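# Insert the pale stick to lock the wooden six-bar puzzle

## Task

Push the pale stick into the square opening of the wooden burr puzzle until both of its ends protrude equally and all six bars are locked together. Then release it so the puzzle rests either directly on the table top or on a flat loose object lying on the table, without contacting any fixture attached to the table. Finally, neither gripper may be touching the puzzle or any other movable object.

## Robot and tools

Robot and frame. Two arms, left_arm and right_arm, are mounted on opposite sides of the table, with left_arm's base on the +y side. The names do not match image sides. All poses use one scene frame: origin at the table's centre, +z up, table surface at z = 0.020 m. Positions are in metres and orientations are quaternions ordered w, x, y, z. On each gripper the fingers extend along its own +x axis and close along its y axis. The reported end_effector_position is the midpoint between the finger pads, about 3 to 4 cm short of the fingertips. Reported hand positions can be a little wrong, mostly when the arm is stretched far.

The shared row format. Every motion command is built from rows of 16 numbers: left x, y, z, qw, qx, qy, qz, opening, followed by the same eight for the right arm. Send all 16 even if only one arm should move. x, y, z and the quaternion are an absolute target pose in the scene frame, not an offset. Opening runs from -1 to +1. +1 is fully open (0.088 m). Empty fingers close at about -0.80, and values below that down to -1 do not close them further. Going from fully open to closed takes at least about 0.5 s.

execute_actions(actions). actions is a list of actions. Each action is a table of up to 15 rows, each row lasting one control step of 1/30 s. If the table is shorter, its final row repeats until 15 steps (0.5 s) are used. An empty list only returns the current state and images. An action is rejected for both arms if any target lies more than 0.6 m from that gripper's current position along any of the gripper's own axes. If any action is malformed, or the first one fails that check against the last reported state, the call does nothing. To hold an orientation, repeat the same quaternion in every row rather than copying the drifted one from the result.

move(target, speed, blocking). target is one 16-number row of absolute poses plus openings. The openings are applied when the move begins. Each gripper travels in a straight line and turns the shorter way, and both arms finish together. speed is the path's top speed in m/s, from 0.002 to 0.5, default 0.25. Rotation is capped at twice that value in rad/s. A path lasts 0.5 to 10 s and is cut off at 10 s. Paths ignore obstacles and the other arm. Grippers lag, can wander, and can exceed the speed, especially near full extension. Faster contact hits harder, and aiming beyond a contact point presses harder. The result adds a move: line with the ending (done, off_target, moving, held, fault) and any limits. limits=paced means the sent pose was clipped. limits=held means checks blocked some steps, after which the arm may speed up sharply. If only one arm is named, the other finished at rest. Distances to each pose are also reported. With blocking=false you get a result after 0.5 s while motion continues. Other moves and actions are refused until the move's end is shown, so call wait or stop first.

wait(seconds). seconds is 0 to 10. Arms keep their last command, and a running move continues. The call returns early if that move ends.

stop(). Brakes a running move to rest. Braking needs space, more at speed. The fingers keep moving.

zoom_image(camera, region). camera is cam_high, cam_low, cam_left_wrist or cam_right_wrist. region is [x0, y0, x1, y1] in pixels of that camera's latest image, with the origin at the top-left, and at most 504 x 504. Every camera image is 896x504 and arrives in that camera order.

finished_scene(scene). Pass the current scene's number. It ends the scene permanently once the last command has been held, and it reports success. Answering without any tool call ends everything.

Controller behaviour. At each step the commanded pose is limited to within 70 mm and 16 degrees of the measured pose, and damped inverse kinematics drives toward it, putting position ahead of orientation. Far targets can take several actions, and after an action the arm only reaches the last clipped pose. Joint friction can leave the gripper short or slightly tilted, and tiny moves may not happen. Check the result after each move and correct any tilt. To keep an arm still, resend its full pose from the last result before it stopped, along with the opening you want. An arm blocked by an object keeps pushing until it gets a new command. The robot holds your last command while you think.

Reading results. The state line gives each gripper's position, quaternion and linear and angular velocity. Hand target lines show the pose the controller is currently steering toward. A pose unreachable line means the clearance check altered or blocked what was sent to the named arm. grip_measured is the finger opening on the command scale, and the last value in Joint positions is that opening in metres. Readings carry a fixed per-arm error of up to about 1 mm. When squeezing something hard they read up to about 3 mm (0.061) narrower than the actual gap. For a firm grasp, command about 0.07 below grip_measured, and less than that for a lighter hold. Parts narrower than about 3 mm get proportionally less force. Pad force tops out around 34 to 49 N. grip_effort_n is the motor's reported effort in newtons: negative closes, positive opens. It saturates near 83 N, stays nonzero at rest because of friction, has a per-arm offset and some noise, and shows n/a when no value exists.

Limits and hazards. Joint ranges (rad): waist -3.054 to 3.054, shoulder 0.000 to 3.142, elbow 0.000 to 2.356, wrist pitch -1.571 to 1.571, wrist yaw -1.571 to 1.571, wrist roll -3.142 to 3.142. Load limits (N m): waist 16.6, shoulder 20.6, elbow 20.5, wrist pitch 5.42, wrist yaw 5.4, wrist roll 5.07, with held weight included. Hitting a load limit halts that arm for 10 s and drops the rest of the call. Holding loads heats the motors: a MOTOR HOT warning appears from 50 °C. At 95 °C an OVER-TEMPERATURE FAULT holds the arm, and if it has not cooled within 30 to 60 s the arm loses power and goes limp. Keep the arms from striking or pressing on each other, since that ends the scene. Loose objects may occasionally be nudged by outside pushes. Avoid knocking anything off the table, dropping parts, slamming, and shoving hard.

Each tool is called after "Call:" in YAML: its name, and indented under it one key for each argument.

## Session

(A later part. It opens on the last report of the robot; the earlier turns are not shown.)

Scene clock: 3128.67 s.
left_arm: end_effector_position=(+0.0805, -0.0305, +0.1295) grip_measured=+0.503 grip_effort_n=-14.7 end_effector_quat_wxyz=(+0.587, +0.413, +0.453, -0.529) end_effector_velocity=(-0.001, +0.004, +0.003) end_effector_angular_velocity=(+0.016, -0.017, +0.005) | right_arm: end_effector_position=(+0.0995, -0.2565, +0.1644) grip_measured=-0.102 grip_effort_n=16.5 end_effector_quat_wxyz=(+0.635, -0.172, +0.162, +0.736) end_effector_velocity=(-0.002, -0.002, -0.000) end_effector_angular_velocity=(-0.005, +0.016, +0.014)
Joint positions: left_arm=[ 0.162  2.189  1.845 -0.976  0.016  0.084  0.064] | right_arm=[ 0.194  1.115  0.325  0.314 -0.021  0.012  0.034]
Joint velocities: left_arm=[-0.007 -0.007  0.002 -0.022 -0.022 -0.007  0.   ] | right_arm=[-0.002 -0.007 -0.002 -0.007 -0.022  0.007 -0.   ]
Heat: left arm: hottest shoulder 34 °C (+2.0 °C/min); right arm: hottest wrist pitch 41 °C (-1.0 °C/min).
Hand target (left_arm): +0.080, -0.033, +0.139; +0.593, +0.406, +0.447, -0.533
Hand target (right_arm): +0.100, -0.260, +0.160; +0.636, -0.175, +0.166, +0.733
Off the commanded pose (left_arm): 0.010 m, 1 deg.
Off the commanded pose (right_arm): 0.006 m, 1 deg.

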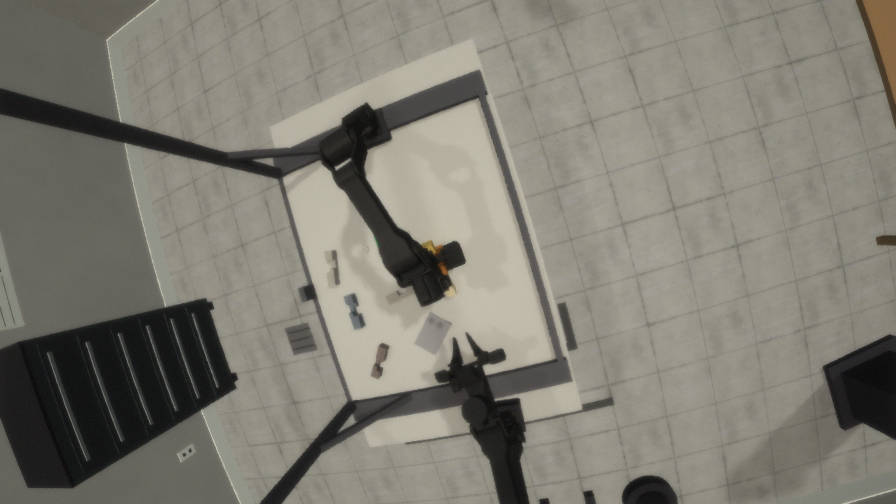

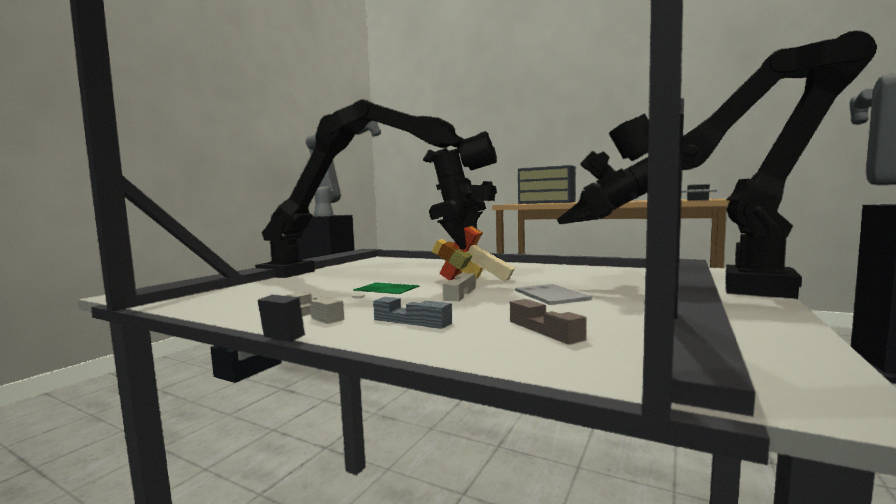

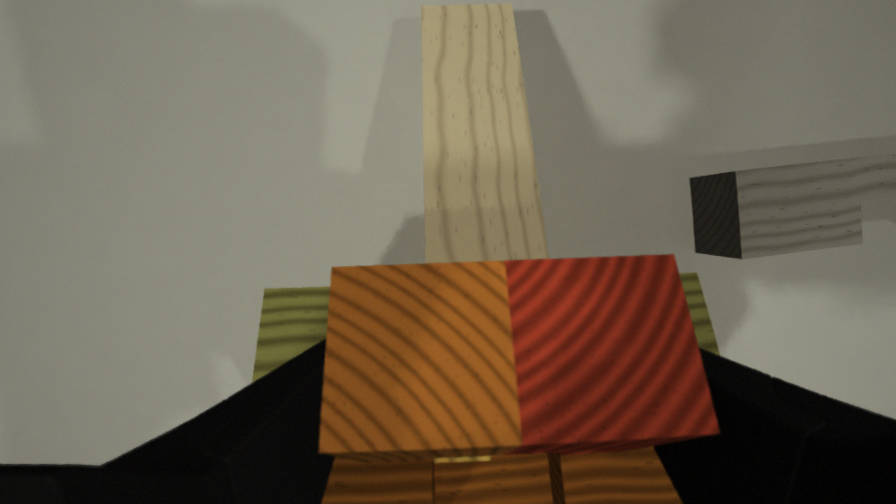

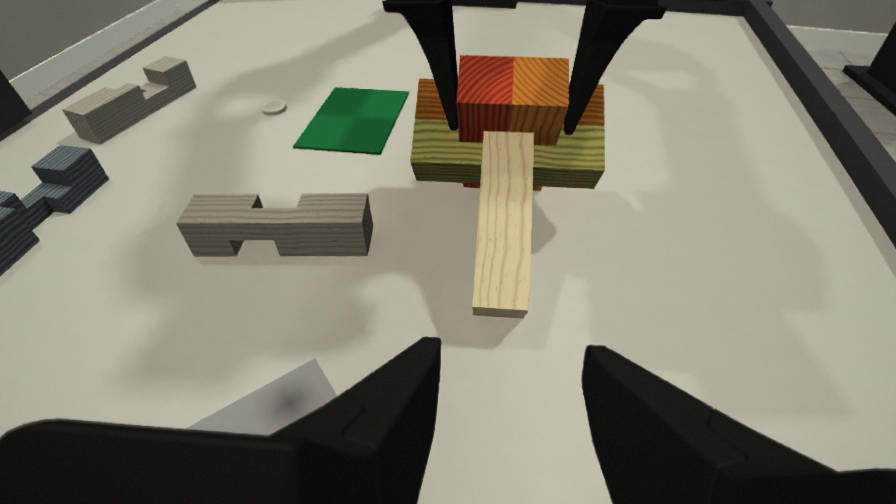

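Call:
execute_actions:
  actions:
    - [[0.0803,-0.031,0.131,0.587,0.413,0.453,-0.529,0.44,0.10,-0.26,0.16,0.6357,-0.17537,0.1657,0.73354,-0.10]]
    - [[0.0803,-0.031,0.131,0.587,0.413,0.453,-0.529,0.35,0.10,-0.26,0.16,0.6357,-0.17537,0.1657,0.73354,-0.10]]
    - [[0.0800,-0.025,0.1325,0.598,0.399,0.438,-0.539,0.35,0.10,-0.26,0.16,0.6357,-0.17537,0.1657,0.73354,-0.10]]
    - [[0.0794,-0.019,0.134,0.6097,0.384,0.4231,-0.5486,0.35,0.10,-0.26,0.16,0.6357,-0.17537,0.1657,0.73354,-0.10]]
    - [[0.0782,-0.0075,0.136,0.6309,0.3549,0.3907,-0.5679,0.35,0.10,-0.26,0.16,0.6357,-0.17537,0.1657,0.73354,-0.10]]
    - [[0.077,0.004,0.137,0.6506,0.3246,0.3571,-0.5858,0.35,0.10,-0.26,0.16,0.6357,-0.17537,0.1657,0.73354,-0.10]]
    - [[0.0758,0.0155,0.1365,0.6684,0.2935,0.3225,-0.6021,0.35,0.10,-0.26,0.16,0.6357,-0.17537,0.1657,0.73354,-0.10]]
    - [[0.0752,0.022,0.1355,0.6765,0.2777,0.305,-0.6095,0.35,0.10,-0.26,0.16,0.6357,-0.17537,0.1657,0.73354,-0.10]]
    - [[0.0746,0.028,0.134,0.6842,0.2618,0.2873,-0.6165,0.35,0.10,-0.26,0.16,0.6357,-0.17537,0.1657,0.73354,-0.10]]
    - [[0.0746,0.028,0.134,0.6842,0.2618,0.2873,-0.6165,0.35,0.10,-0.26,0.16,0.6357,-0.17537,0.1657,0.73354,-0.10]]

Call:
zoom_image:
  camera: "cam_low"
  region: [405, 205, 515, 290]

Scene clock: 3146.40 s.
left_arm: end_effector_position=(+0.0739, +0.0272, +0.1272) grip_measured=+0.365 grip_effort_n=-78.4 end_effector_quat_wxyz=(+0.682, +0.268, +0.295, -0.614) end_effector_velocity=(+0.002, +0.002, +0.001) end_effector_angular_velocity=(+0.006, -0.020, +0.007) | right_arm: end_effector_position=(+0.0995, -0.2565, +0.1644) grip_measured=-0.102 grip_effort_n=16.5 end_effector_quat_wxyz=(+0.635, -0.172, +0.162, +0.736) end_effector_velocity=(-0.000, +0.000, +0.001) end_effector_angular_velocity=(+0.006, +0.011, +0.001)
Joint positions: left_arm=[ 0.193  1.699  0.931 -0.054  0.076  0.086  0.057] | right_arm=[ 0.194  1.115  0.325  0.314 -0.021  0.012  0.034]
Joint velocities: left_arm=[-0.002 -0.007 -0.002 -0.007 -0.022  0.007 -0.   ] | right_arm=[-0.002 -0.002 -0.002  0.007 -0.007  0.007  0.   ]
Heat: left arm: hottest shoulder 38 °C (+6.1 °C/min); right arm: hottest wrist pitch 41 °C (-1.0 °C/min).
Hand target (left_arm): +0.075, +0.028, +0.134; +0.685, +0.262, +0.287, -0.617
Hand target (right_arm): +0.100, -0.260, +0.160; +0.636, -0.175, +0.166, +0.733
Off the commanded pose (left_arm): 0.007 m, 1 deg.
Off the commanded pose (right_arm): 0.006 m, 1 deg.

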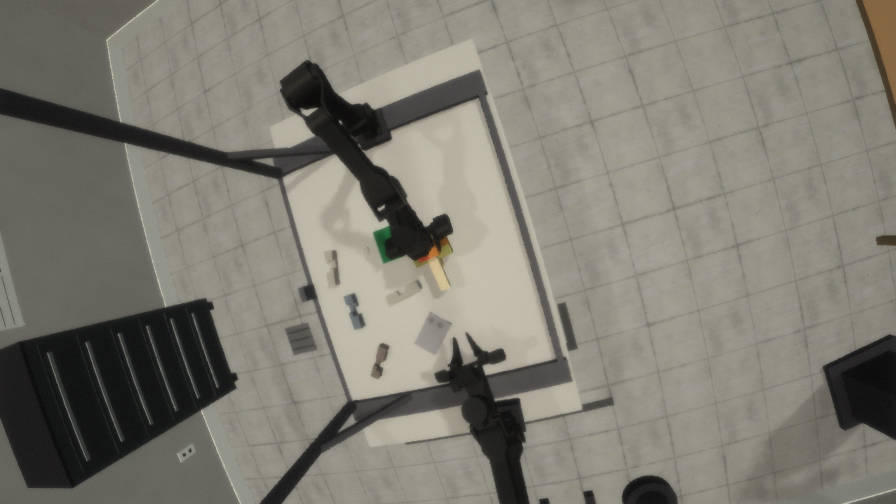

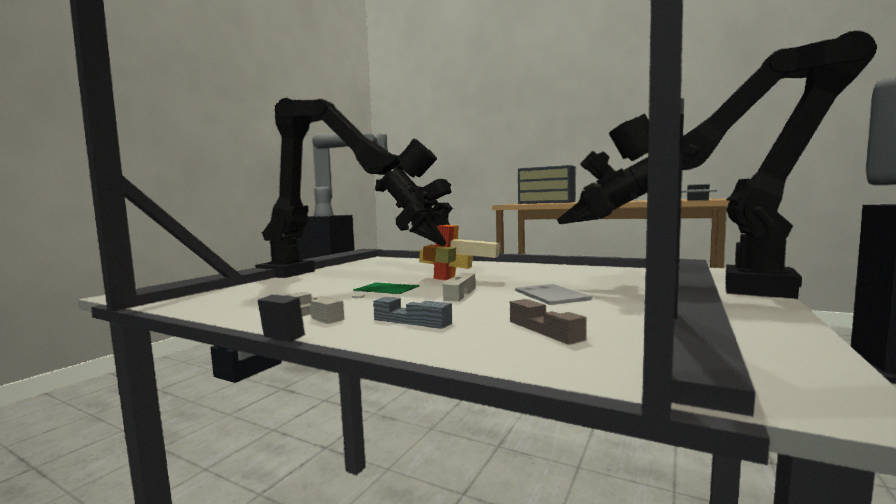

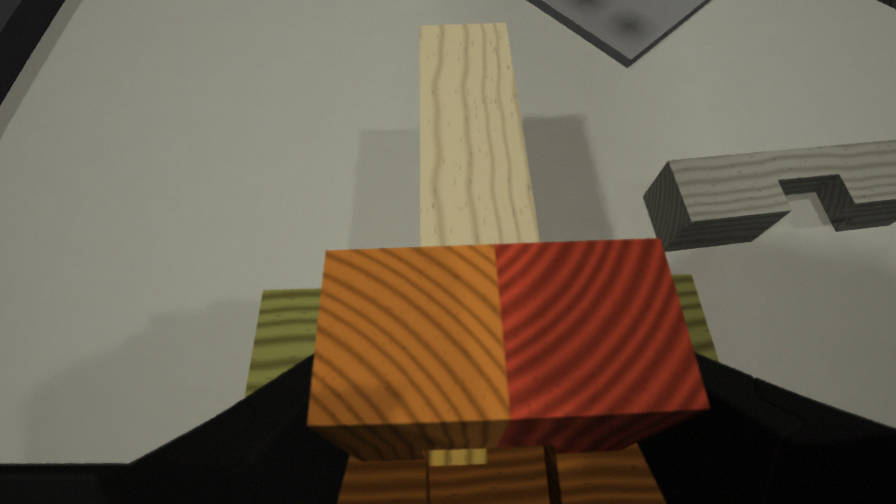

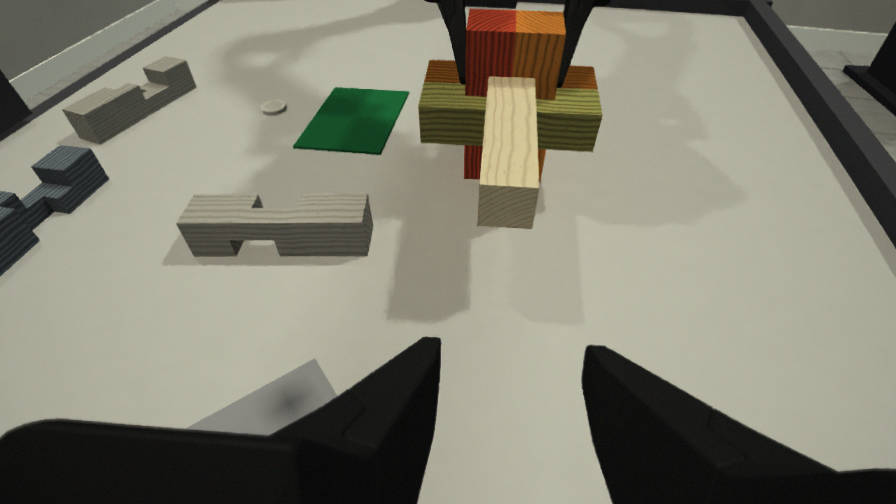

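Region (405, 205, 515, 290) of cam_low's 896x504 image, scaled by 4.582, with more detail than that image has; it fills the top 389 rows of this view, and the rest is white.

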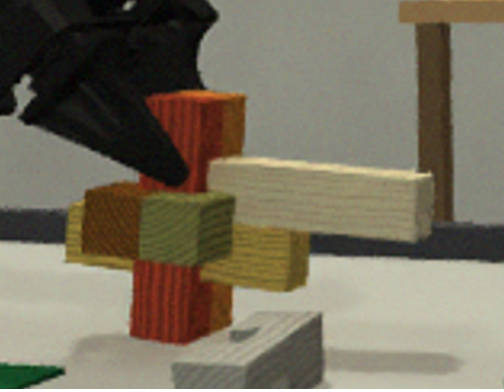

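Call:
execute_actions:
  actions:
    - [[0.0742,0.032,0.132,0.691,0.246,0.270,-0.623,0.35,0.10,-0.26,0.16,0.6357,-0.17537,0.1657,0.73354,-0.10]]
    - [[0.0737,0.0365,0.130,0.698,0.230,0.252,-0.629,0.35,0.10,-0.26,0.16,0.6357,-0.17537,0.1657,0.73354,-0.10]]
    - [[0.0735,0.0385,0.126,0.698,0.230,0.252,-0.629,0.35,0.10,-0.26,0.16,0.6357,-0.17537,0.1657,0.73354,-0.10]]
    - [[0.0735,0.0385,0.121,0.698,0.230,0.252,-0.629,0.35,0.10,-0.26,0.16,0.6357,-0.17537,0.1657,0.73354,-0.10]]
    - [[0.0735,0.0385,0.121,0.698,0.230,0.252,-0.629,0.35,0.10,-0.26,0.16,0.6357,-0.17537,0.1657,0.73354,-0.10]]

Call:
zoom_image:
  camera: "cam_low"
  region: [405, 205, 515, 290]

Scene clock: 3154.67 s.
left_arm: end_effector_position=(+0.0728, +0.0364, +0.1230) grip_measured=+0.365 grip_effort_n=-78.4 end_effector_quat_wxyz=(+0.698, +0.231, +0.250, -0.630) end_effector_velocity=(-0.001, +0.003, -0.001) end_effector_angular_velocity=(+0.008, +0.003, +0.008) | right_arm: end_effector_position=(+0.0995, -0.2565, +0.1644) grip_measured=-0.102 grip_effort_n=16.5 end_effector_quat_wxyz=(+0.635, -0.172, +0.162, +0.736) end_effector_velocity=(-0.000, -0.001, -0.002) end_effector_angular_velocity=(-0.005, -0.017, +0.014)
Joint positions: left_arm=[0.202 1.657 0.769 0.191 0.092 0.086 0.057] | right_arm=[ 0.194  1.115  0.325  0.314 -0.021  0.012  0.034]
Joint velocities: left_arm=[-0.002 -0.007 -0.007 -0.007 -0.007 -0.007 -0.   ] | right_arm=[-0.002 -0.002 -0.002 -0.007 -0.007 -0.022 -0.   ]
Heat: left arm: hottest shoulder 38 °C (+6.1 °C/min); right arm: hottest wrist pitch 41 °C (-1.0 °C/min).
Hand target (left_arm): +0.073, +0.039, +0.121; +0.698, +0.230, +0.252, -0.629
Hand target (right_arm): +0.100, -0.260, +0.160; +0.636, -0.175, +0.166, +0.733
Off the commanded pose (left_arm): 0.003 m, 0 deg.
Off the commanded pose (right_arm): 0.006 m, 1 deg.

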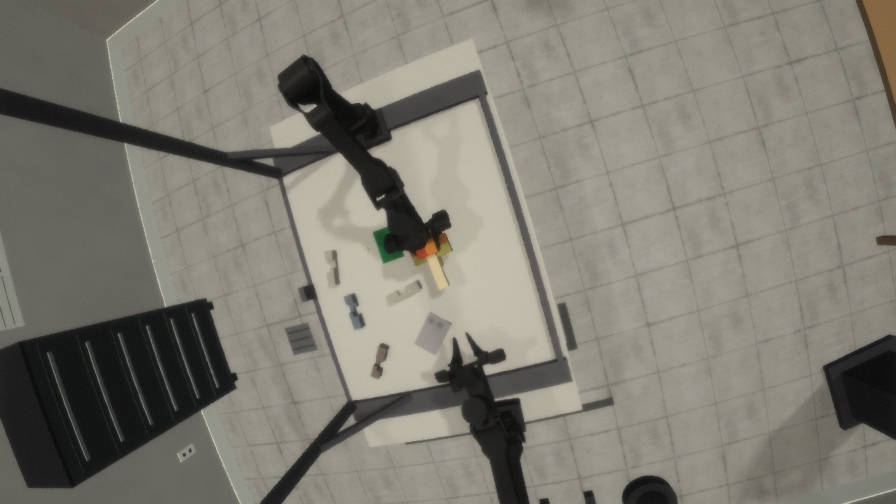

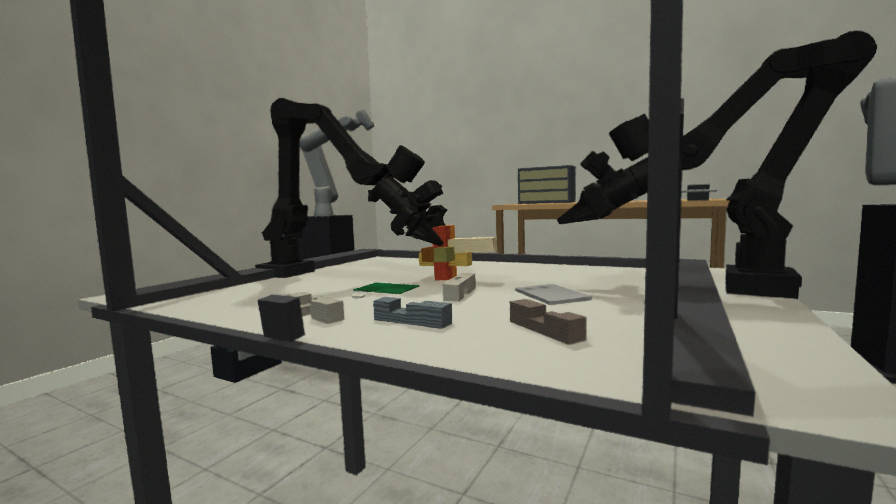

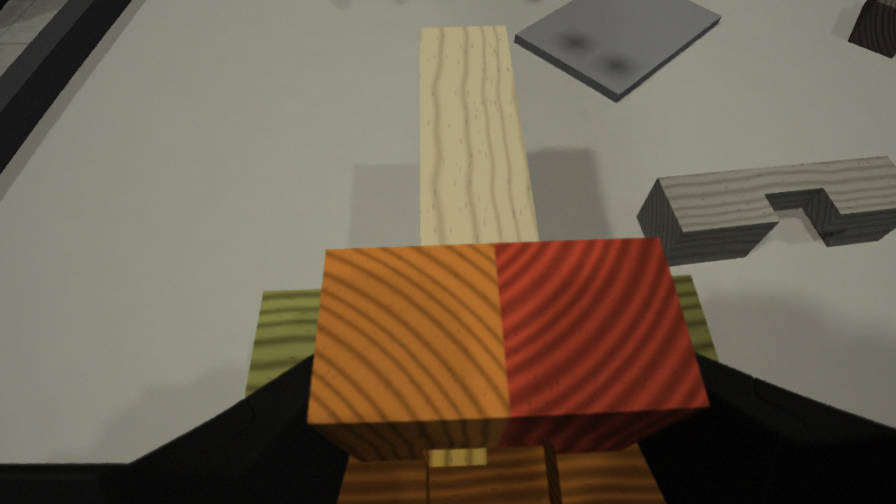

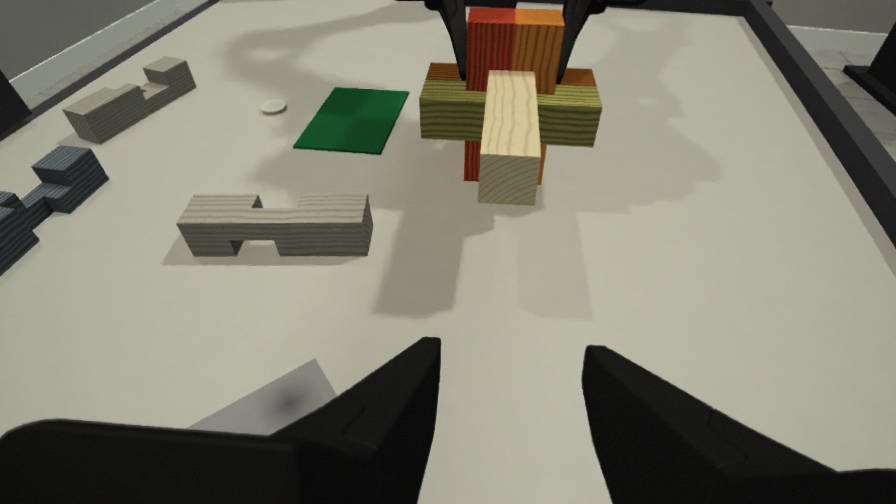

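Region (405, 205, 515, 290) of cam_low's 896x504 image, scaled by 4.582, with more detail than that image has; it fills the top 389 rows of this view, and the rest is white.

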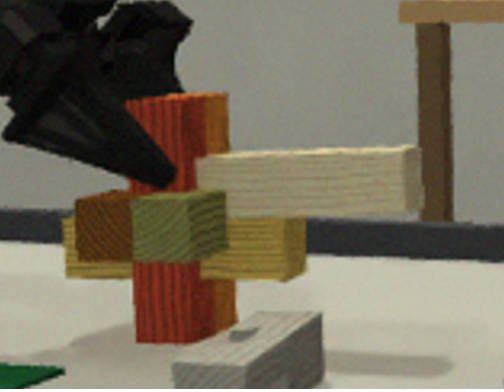

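Call:
execute_actions:
  actions:
    - [[0.0735,0.035,0.120,0.696,0.236,0.257,-0.6275,0.35,0.115,-0.20,0.165,0.625,-0.21,0.19,0.727,-0.5]]
    - [[0.0738,0.0304,0.1188,0.6936,0.242,0.2622,-0.626,0.35,0.13,-0.14,0.17,0.614,-0.245,0.217,0.717,-0.9]]
    - [[0.0738,0.0304,0.1188,0.6936,0.242,0.2622,-0.626,0.35,0.142,-0.08,0.17,0.604,-0.28,0.243,0.705,-0.9]]
    - [[0.0738,0.0304,0.1188,0.6936,0.242,0.2622,-0.626,0.35,0.150,-0.03,0.16,0.5941,-0.3126,0.2689,0.6906,-0.9]]
    - [[0.0738,0.0304,0.1188,0.6936,0.242,0.2622,-0.626,0.35,0.151,0.005,0.14,0.5941,-0.3126,0.2689,0.6906,-0.9]]
    - [[0.0738,0.0304,0.1188,0.6936,0.242,0.2622,-0.626,0.35,0.151,0.025,0.12,0.5941,-0.3126,0.2689,0.6906,-0.9]]
    - [[0.0738,0.0304,0.1188,0.6936,0.242,0.2622,-0.626,0.35,0.151,0.032,0.106,0.5941,-0.3126,0.2689,0.6906,-0.9]]
    - [[0.0738,0.0304,0.1188,0.6936,0.242,0.2622,-0.626,0.35,0.151,0.032,0.106,0.5941,-0.3126,0.2689,0.6906,-0.9]]

Call:
zoom_image:
  camera: "cam_low"
  region: [405, 205, 515, 290]

Scene clock: 3190.40 s.
left_arm: end_effector_position=(+0.0733, +0.0326, +0.1229) grip_measured=+0.365 grip_effort_n=-78.4 end_effector_quat_wxyz=(+0.695, +0.239, +0.259, -0.627) end_effector_velocity=(-0.002, +0.001, -0.003) end_effector_angular_velocity=(+0.014, -0.007, -0.007) | right_arm: end_effector_position=(+0.1512, +0.0304, +0.1153) grip_measured=-0.779 grip_effort_n=-83.5 end_effector_quat_wxyz=(+0.595, -0.307, +0.267, +0.693) end_effector_velocity=(-0.003, -0.002, -0.000) end_effector_angular_velocity=(-0.008, +0.011, +0.002)
Joint positions: left_arm=[0.2   1.673 0.808 0.142 0.089 0.089 0.057] | right_arm=[ 0.018  2.371  1.868 -0.345 -0.136 -0.145  0.001]
Joint velocities: left_arm=[-0.007  0.002 -0.002 -0.007 -0.007  0.007  0.   ] | right_arm=[ 0.002 -0.002 -0.002 -0.007 -0.007  0.007 -0.   ]
Heat: left arm: hottest elbow 34 °C (-1.0 °C/min); right arm: hottest wrist pitch 40 °C (-1.0 °C/min).
Hand target (left_arm): +0.074, +0.031, +0.119; +0.693, +0.242, +0.262, -0.626
Hand target (right_arm): +0.151, +0.032, +0.106; +0.594, -0.313, +0.269, +0.691
Off the commanded pose (left_arm): 0.005 m, 1 deg.
Off the commanded pose (right_arm): 0.009 m, 1 deg.

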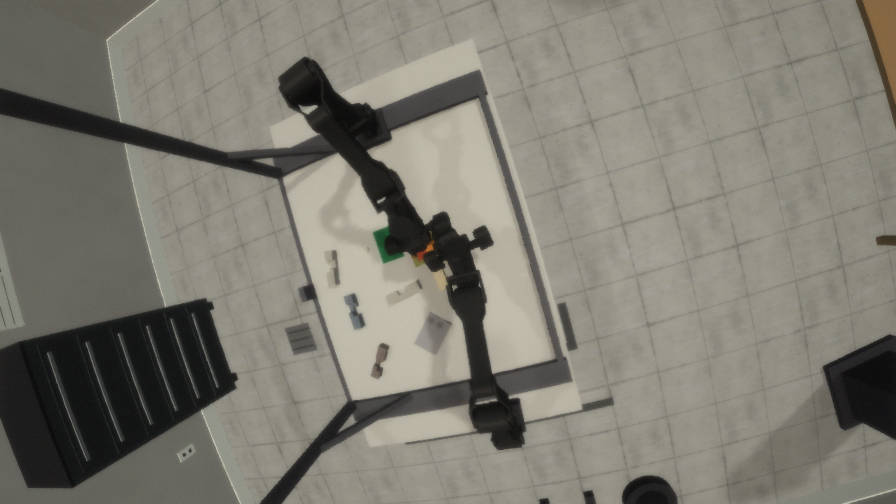

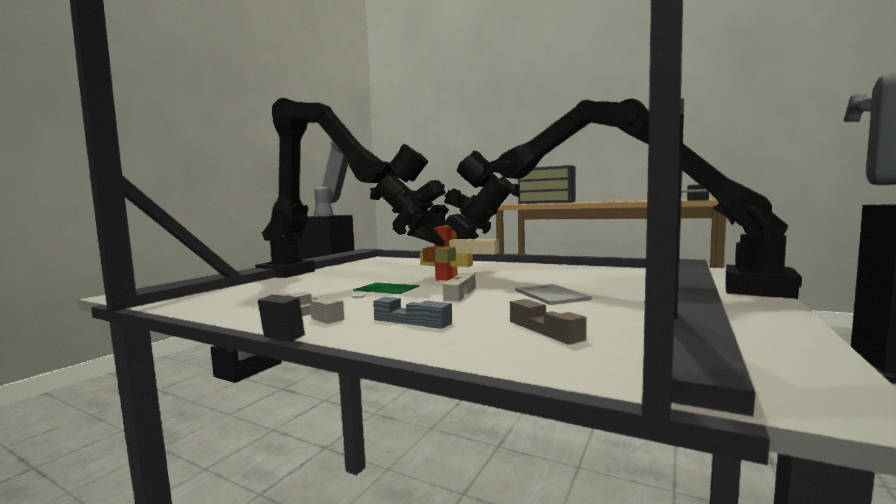

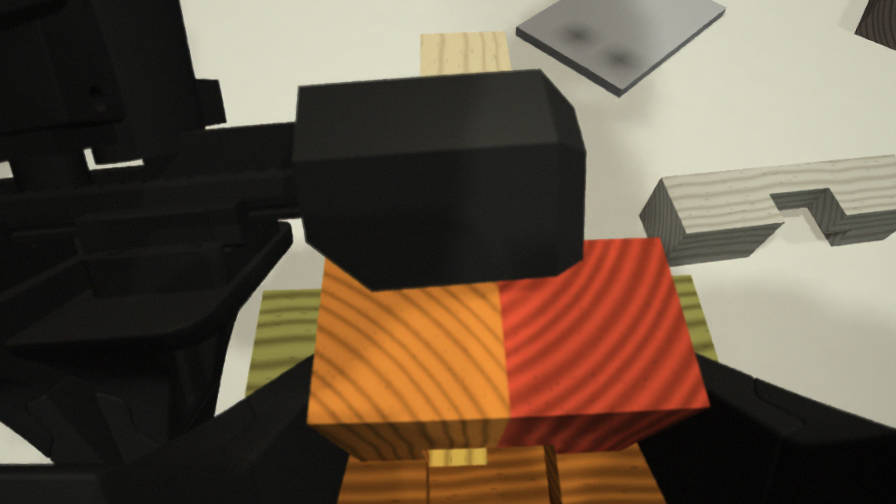

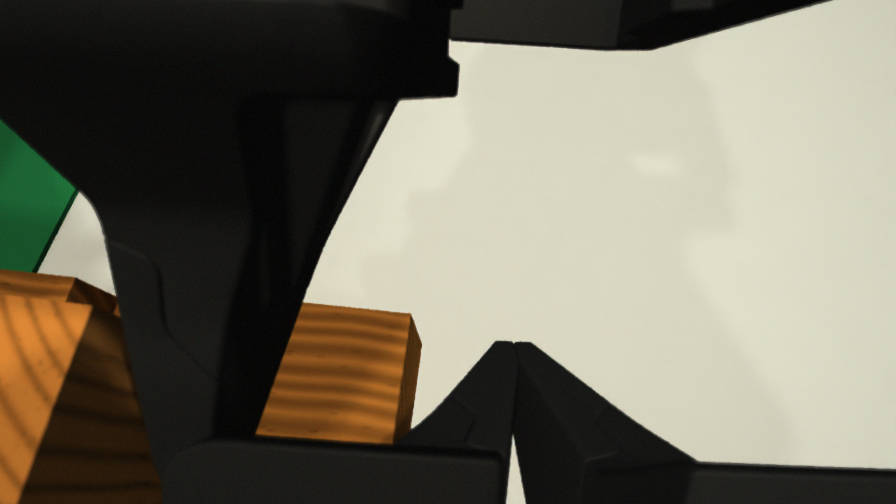

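Region (405, 205, 515, 290) of cam_low's 896x504 image, scaled by 4.582, with more detail than that image has; it fills the top 389 rows of this view, and the rest is white.

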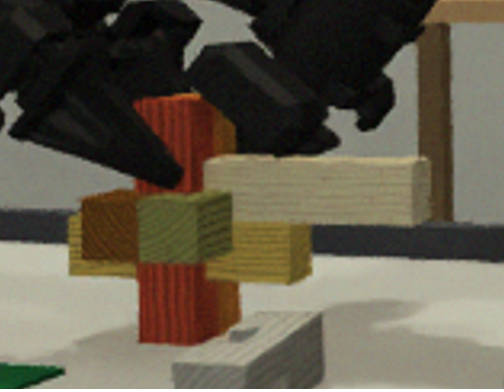

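Call:
execute_actions:
  actions:
    - [[0.0738,0.0304,0.1188,0.6936,0.242,0.2622,-0.626,0.35,0.16,0.015,0.135,0.5941,-0.3126,0.2689,0.6906,-0.85]]
    - [[0.0738,0.0304,0.1188,0.6936,0.242,0.2622,-0.626,0.35,0.17,0.0,0.15,0.5941,-0.3126,0.2689,0.6906,-0.85]]
    - [[0.0738,0.0304,0.1188,0.6936,0.242,0.2622,-0.626,0.35,0.18,-0.005,0.15,0.4975,-0.2984,0.1873,0.7927,-0.85]]
    - [[0.0738,0.0304,0.1188,0.6936,0.242,0.2622,-0.626,0.35,0.185,0.005,0.14,0.3812,-0.271,0.1179,0.876,-0.85]]
    - [[0.0738,0.0304,0.1188,0.6936,0.242,0.2622,-0.626,0.35,0.183,0.015,0.125,0.2727,-0.2374,0.0696,0.9298,-0.85]]
    - [[0.0738,0.0304,0.1188,0.6936,0.242,0.2622,-0.626,0.35,0.178,0.023,0.108,0.2727,-0.2374,0.0696,0.9298,-0.85]]
    - [[0.0738,0.0304,0.1188,0.6936,0.242,0.2622,-0.626,0.35,0.173,0.027,0.095,0.2727,-0.2374,0.0696,0.9298,-0.85]]
    - [[0.0738,0.0304,0.1188,0.6936,0.242,0.2622,-0.626,0.35,0.173,0.027,0.095,0.2727,-0.2374,0.0696,0.9298,-0.85]]

Scene clock: 3211.20 s.
left_arm: end_effector_position=(+0.0733, +0.0326, +0.1229) grip_measured=+0.365 grip_effort_n=-78.4 end_effector_quat_wxyz=(+0.695, +0.239, +0.259, -0.627) end_effector_velocity=(-0.001, +0.004, -0.004) end_effector_angular_velocity=(+0.022, +0.006, +0.008) | right_arm: end_effector_position=(+0.1727, +0.0258, +0.1021) grip_measured=-0.779 grip_effort_n=-83.5 end_effector_quat_wxyz=(+0.273, -0.236, +0.065, +0.931) end_effector_velocity=(-0.002, -0.001, +0.002) end_effector_angular_velocity=(-0.006, +0.010, +0.003)
Joint positions: left_arm=[0.2   1.673 0.808 0.142 0.089 0.089 0.057] | right_arm=[-0.2    2.69   2.283 -0.654 -0.996 -0.99   0.001]
Joint velocities: left_arm=[-0.002 -0.002 -0.002 -0.022 -0.007 -0.007 -0.   ] | right_arm=[ 0.002 -0.002  0.002 -0.007 -0.007  0.007 -0.   ]
Heat: left arm: hottest elbow 36 °C (-2.0 °C/min); right arm: hottest wrist pitch 40 °C (-1.0 °C/min).
Hand target (left_arm): +0.074, +0.031, +0.119; +0.693, +0.242, +0.262, -0.626
Hand target (right_arm): +0.173, +0.027, +0.095; +0.273, -0.237, +0.070, +0.930
Off the commanded pose (left_arm): 0.005 m, 1 deg.
Off the commanded pose (right_arm): 0.007 m, 1 deg.

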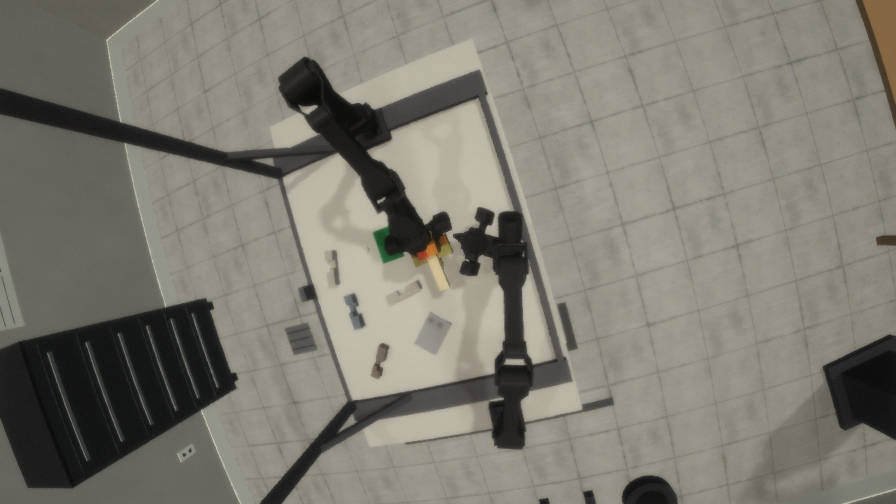

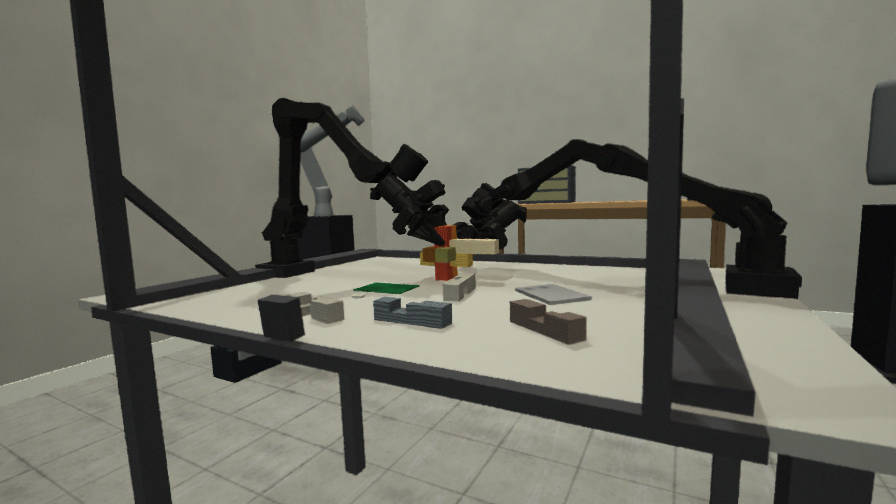

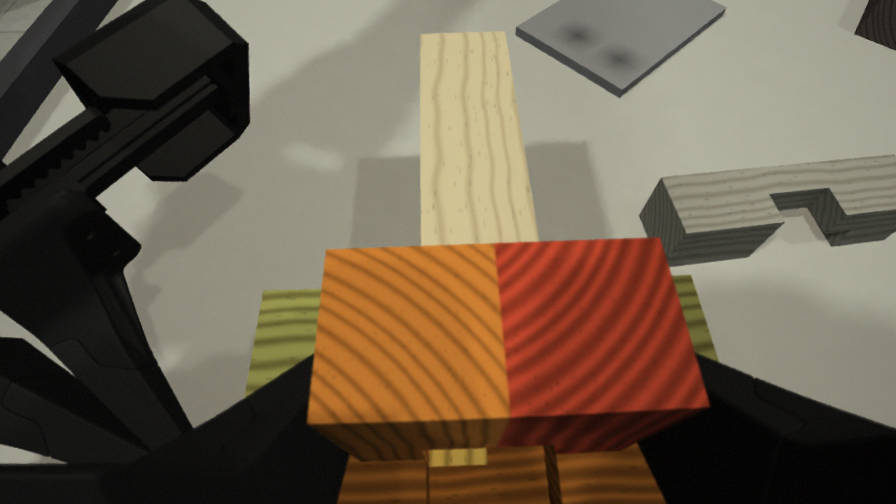

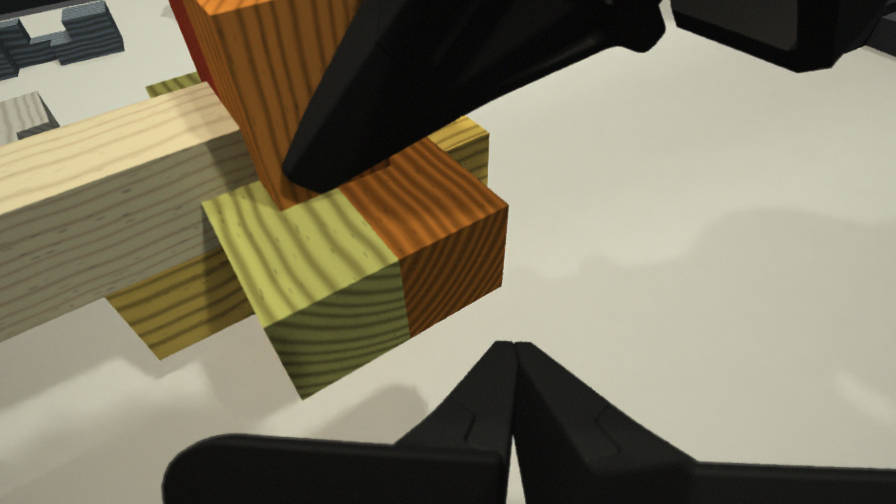

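Call:
zoom_image:
  camera: "cam_right_wrist"
  region: [330, 170, 530, 370]

Region (330, 170, 530, 370) of cam_right_wrist's 896x504 image, scaled by 2.520, with more detail than that image has.

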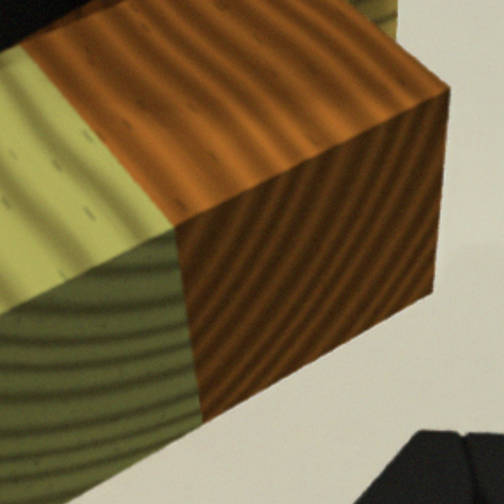

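Call:
move:
  target: [0.0738,0.0304,0.1188,0.6936,0.242,0.2622,-0.626,0.35,0.147,0.026,0.093,0.2727,-0.2374,0.0696,0.9298,-0.85]
  speed: 0.008

Call:
zoom_image:
  camera: "cam_right_wrist"
  region: [380, 200, 640, 400]

Scene clock: 3233.17 s.
left_arm: end_effector_position=(+0.0733, +0.0326, +0.1229) grip_measured=+0.365 grip_effort_n=-78.4 end_effector_quat_wxyz=(+0.695, +0.239, +0.259, -0.627) end_effector_velocity=(-0.001, +0.004, -0.004) end_effector_angular_velocity=(+0.022, +0.006, +0.008) | right_arm: end_effector_position=(+0.1519, +0.0269, +0.0893) grip_measured=-0.779 grip_effort_n=-83.5 end_effector_quat_wxyz=(+0.275, -0.236, +0.071, +0.929) end_effector_velocity=(-0.000, -0.004, -0.002) end_effector_angular_velocity=(-0.030, +0.016, -0.002)
Joint positions: left_arm=[0.2   1.673 0.808 0.142 0.089 0.089 0.057] | right_arm=[-0.161  2.666  2.18  -0.526 -0.971 -0.921  0.001]
Joint velocities: left_arm=[-0.002 -0.002 -0.002 -0.022 -0.007 -0.007 -0.   ] | right_arm=[-0.002 -0.002 -0.007 -0.022 -0.007  0.007  0.   ]
Heat: left arm: hottest elbow 37 °C (+2.0 °C/min); right arm: hottest shoulder 43 °C (+3.0 °C/min).
Hand target (left_arm): +0.074, +0.031, +0.119; +0.693, +0.242, +0.262, -0.626
Hand target (right_arm): +0.147, +0.026, +0.093; +0.273, -0.238, +0.070, +0.930
Off the commanded pose (left_arm): 0.005 m, 1 deg.
Off the commanded pose (right_arm): 0.006 m, 0 deg.
move: done

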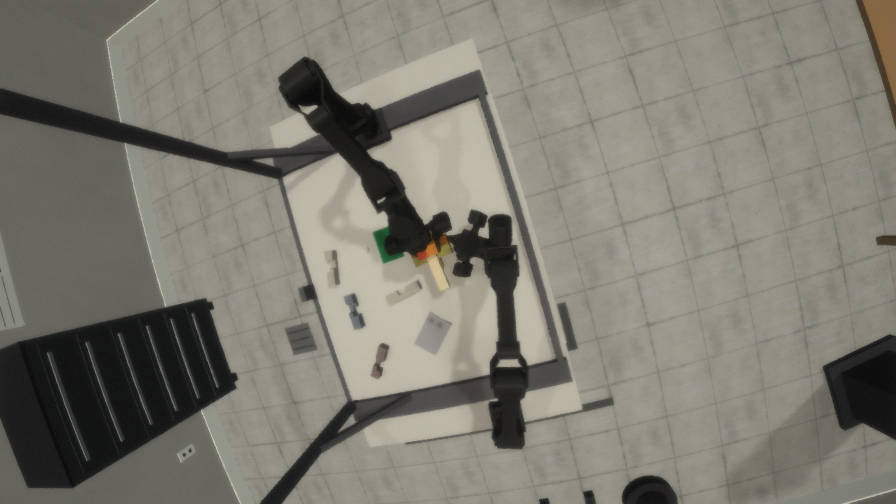

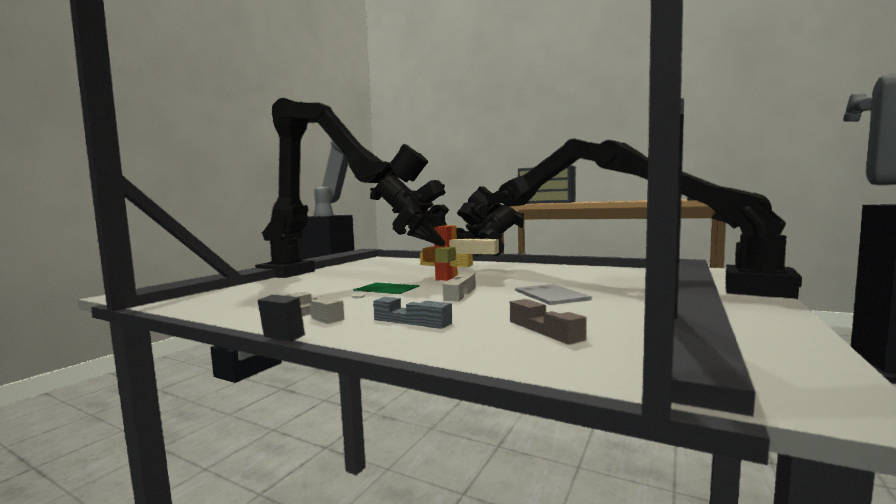

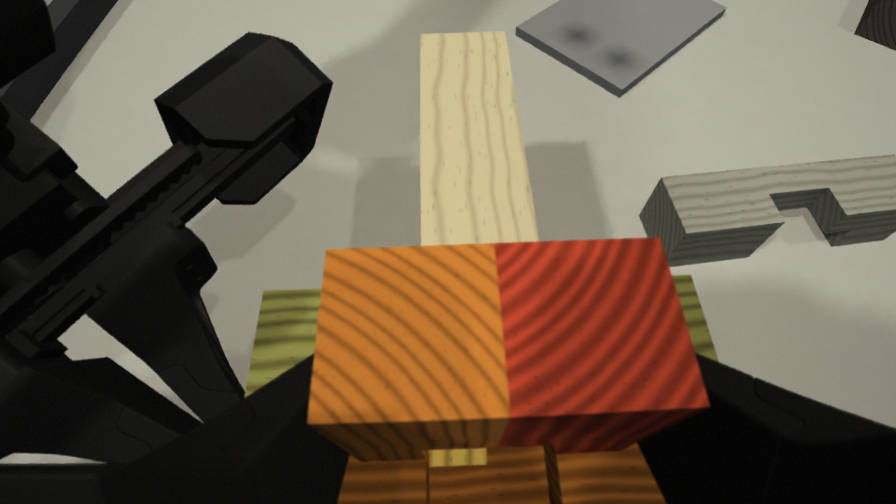

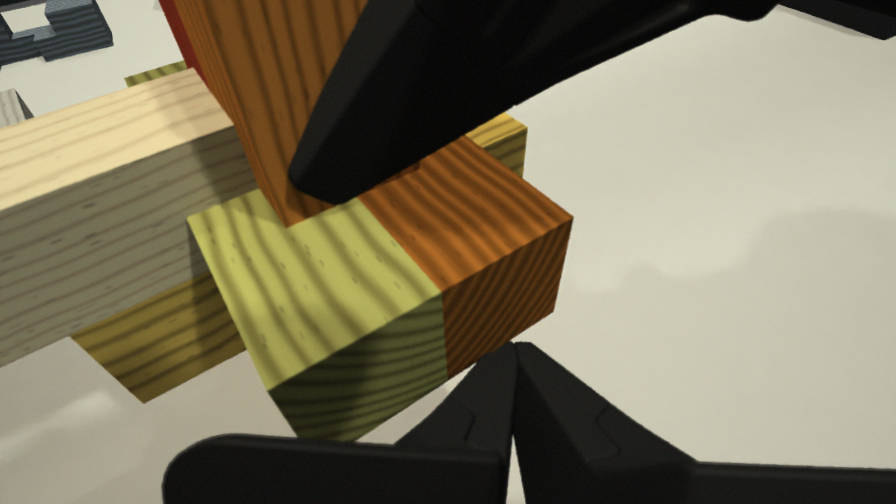

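Region (380, 200, 640, 400) of cam_right_wrist's 896x504 image, scaled by 1.938, with more detail than that image has; it fills the top 388 rows of this view, and the rest is white.

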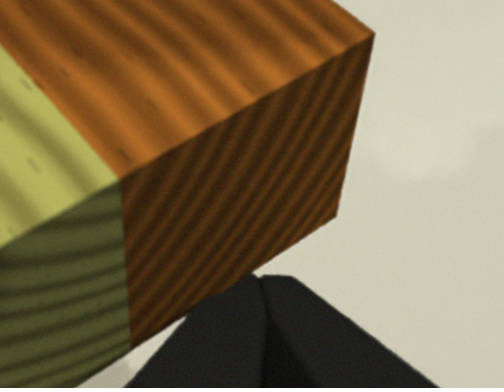

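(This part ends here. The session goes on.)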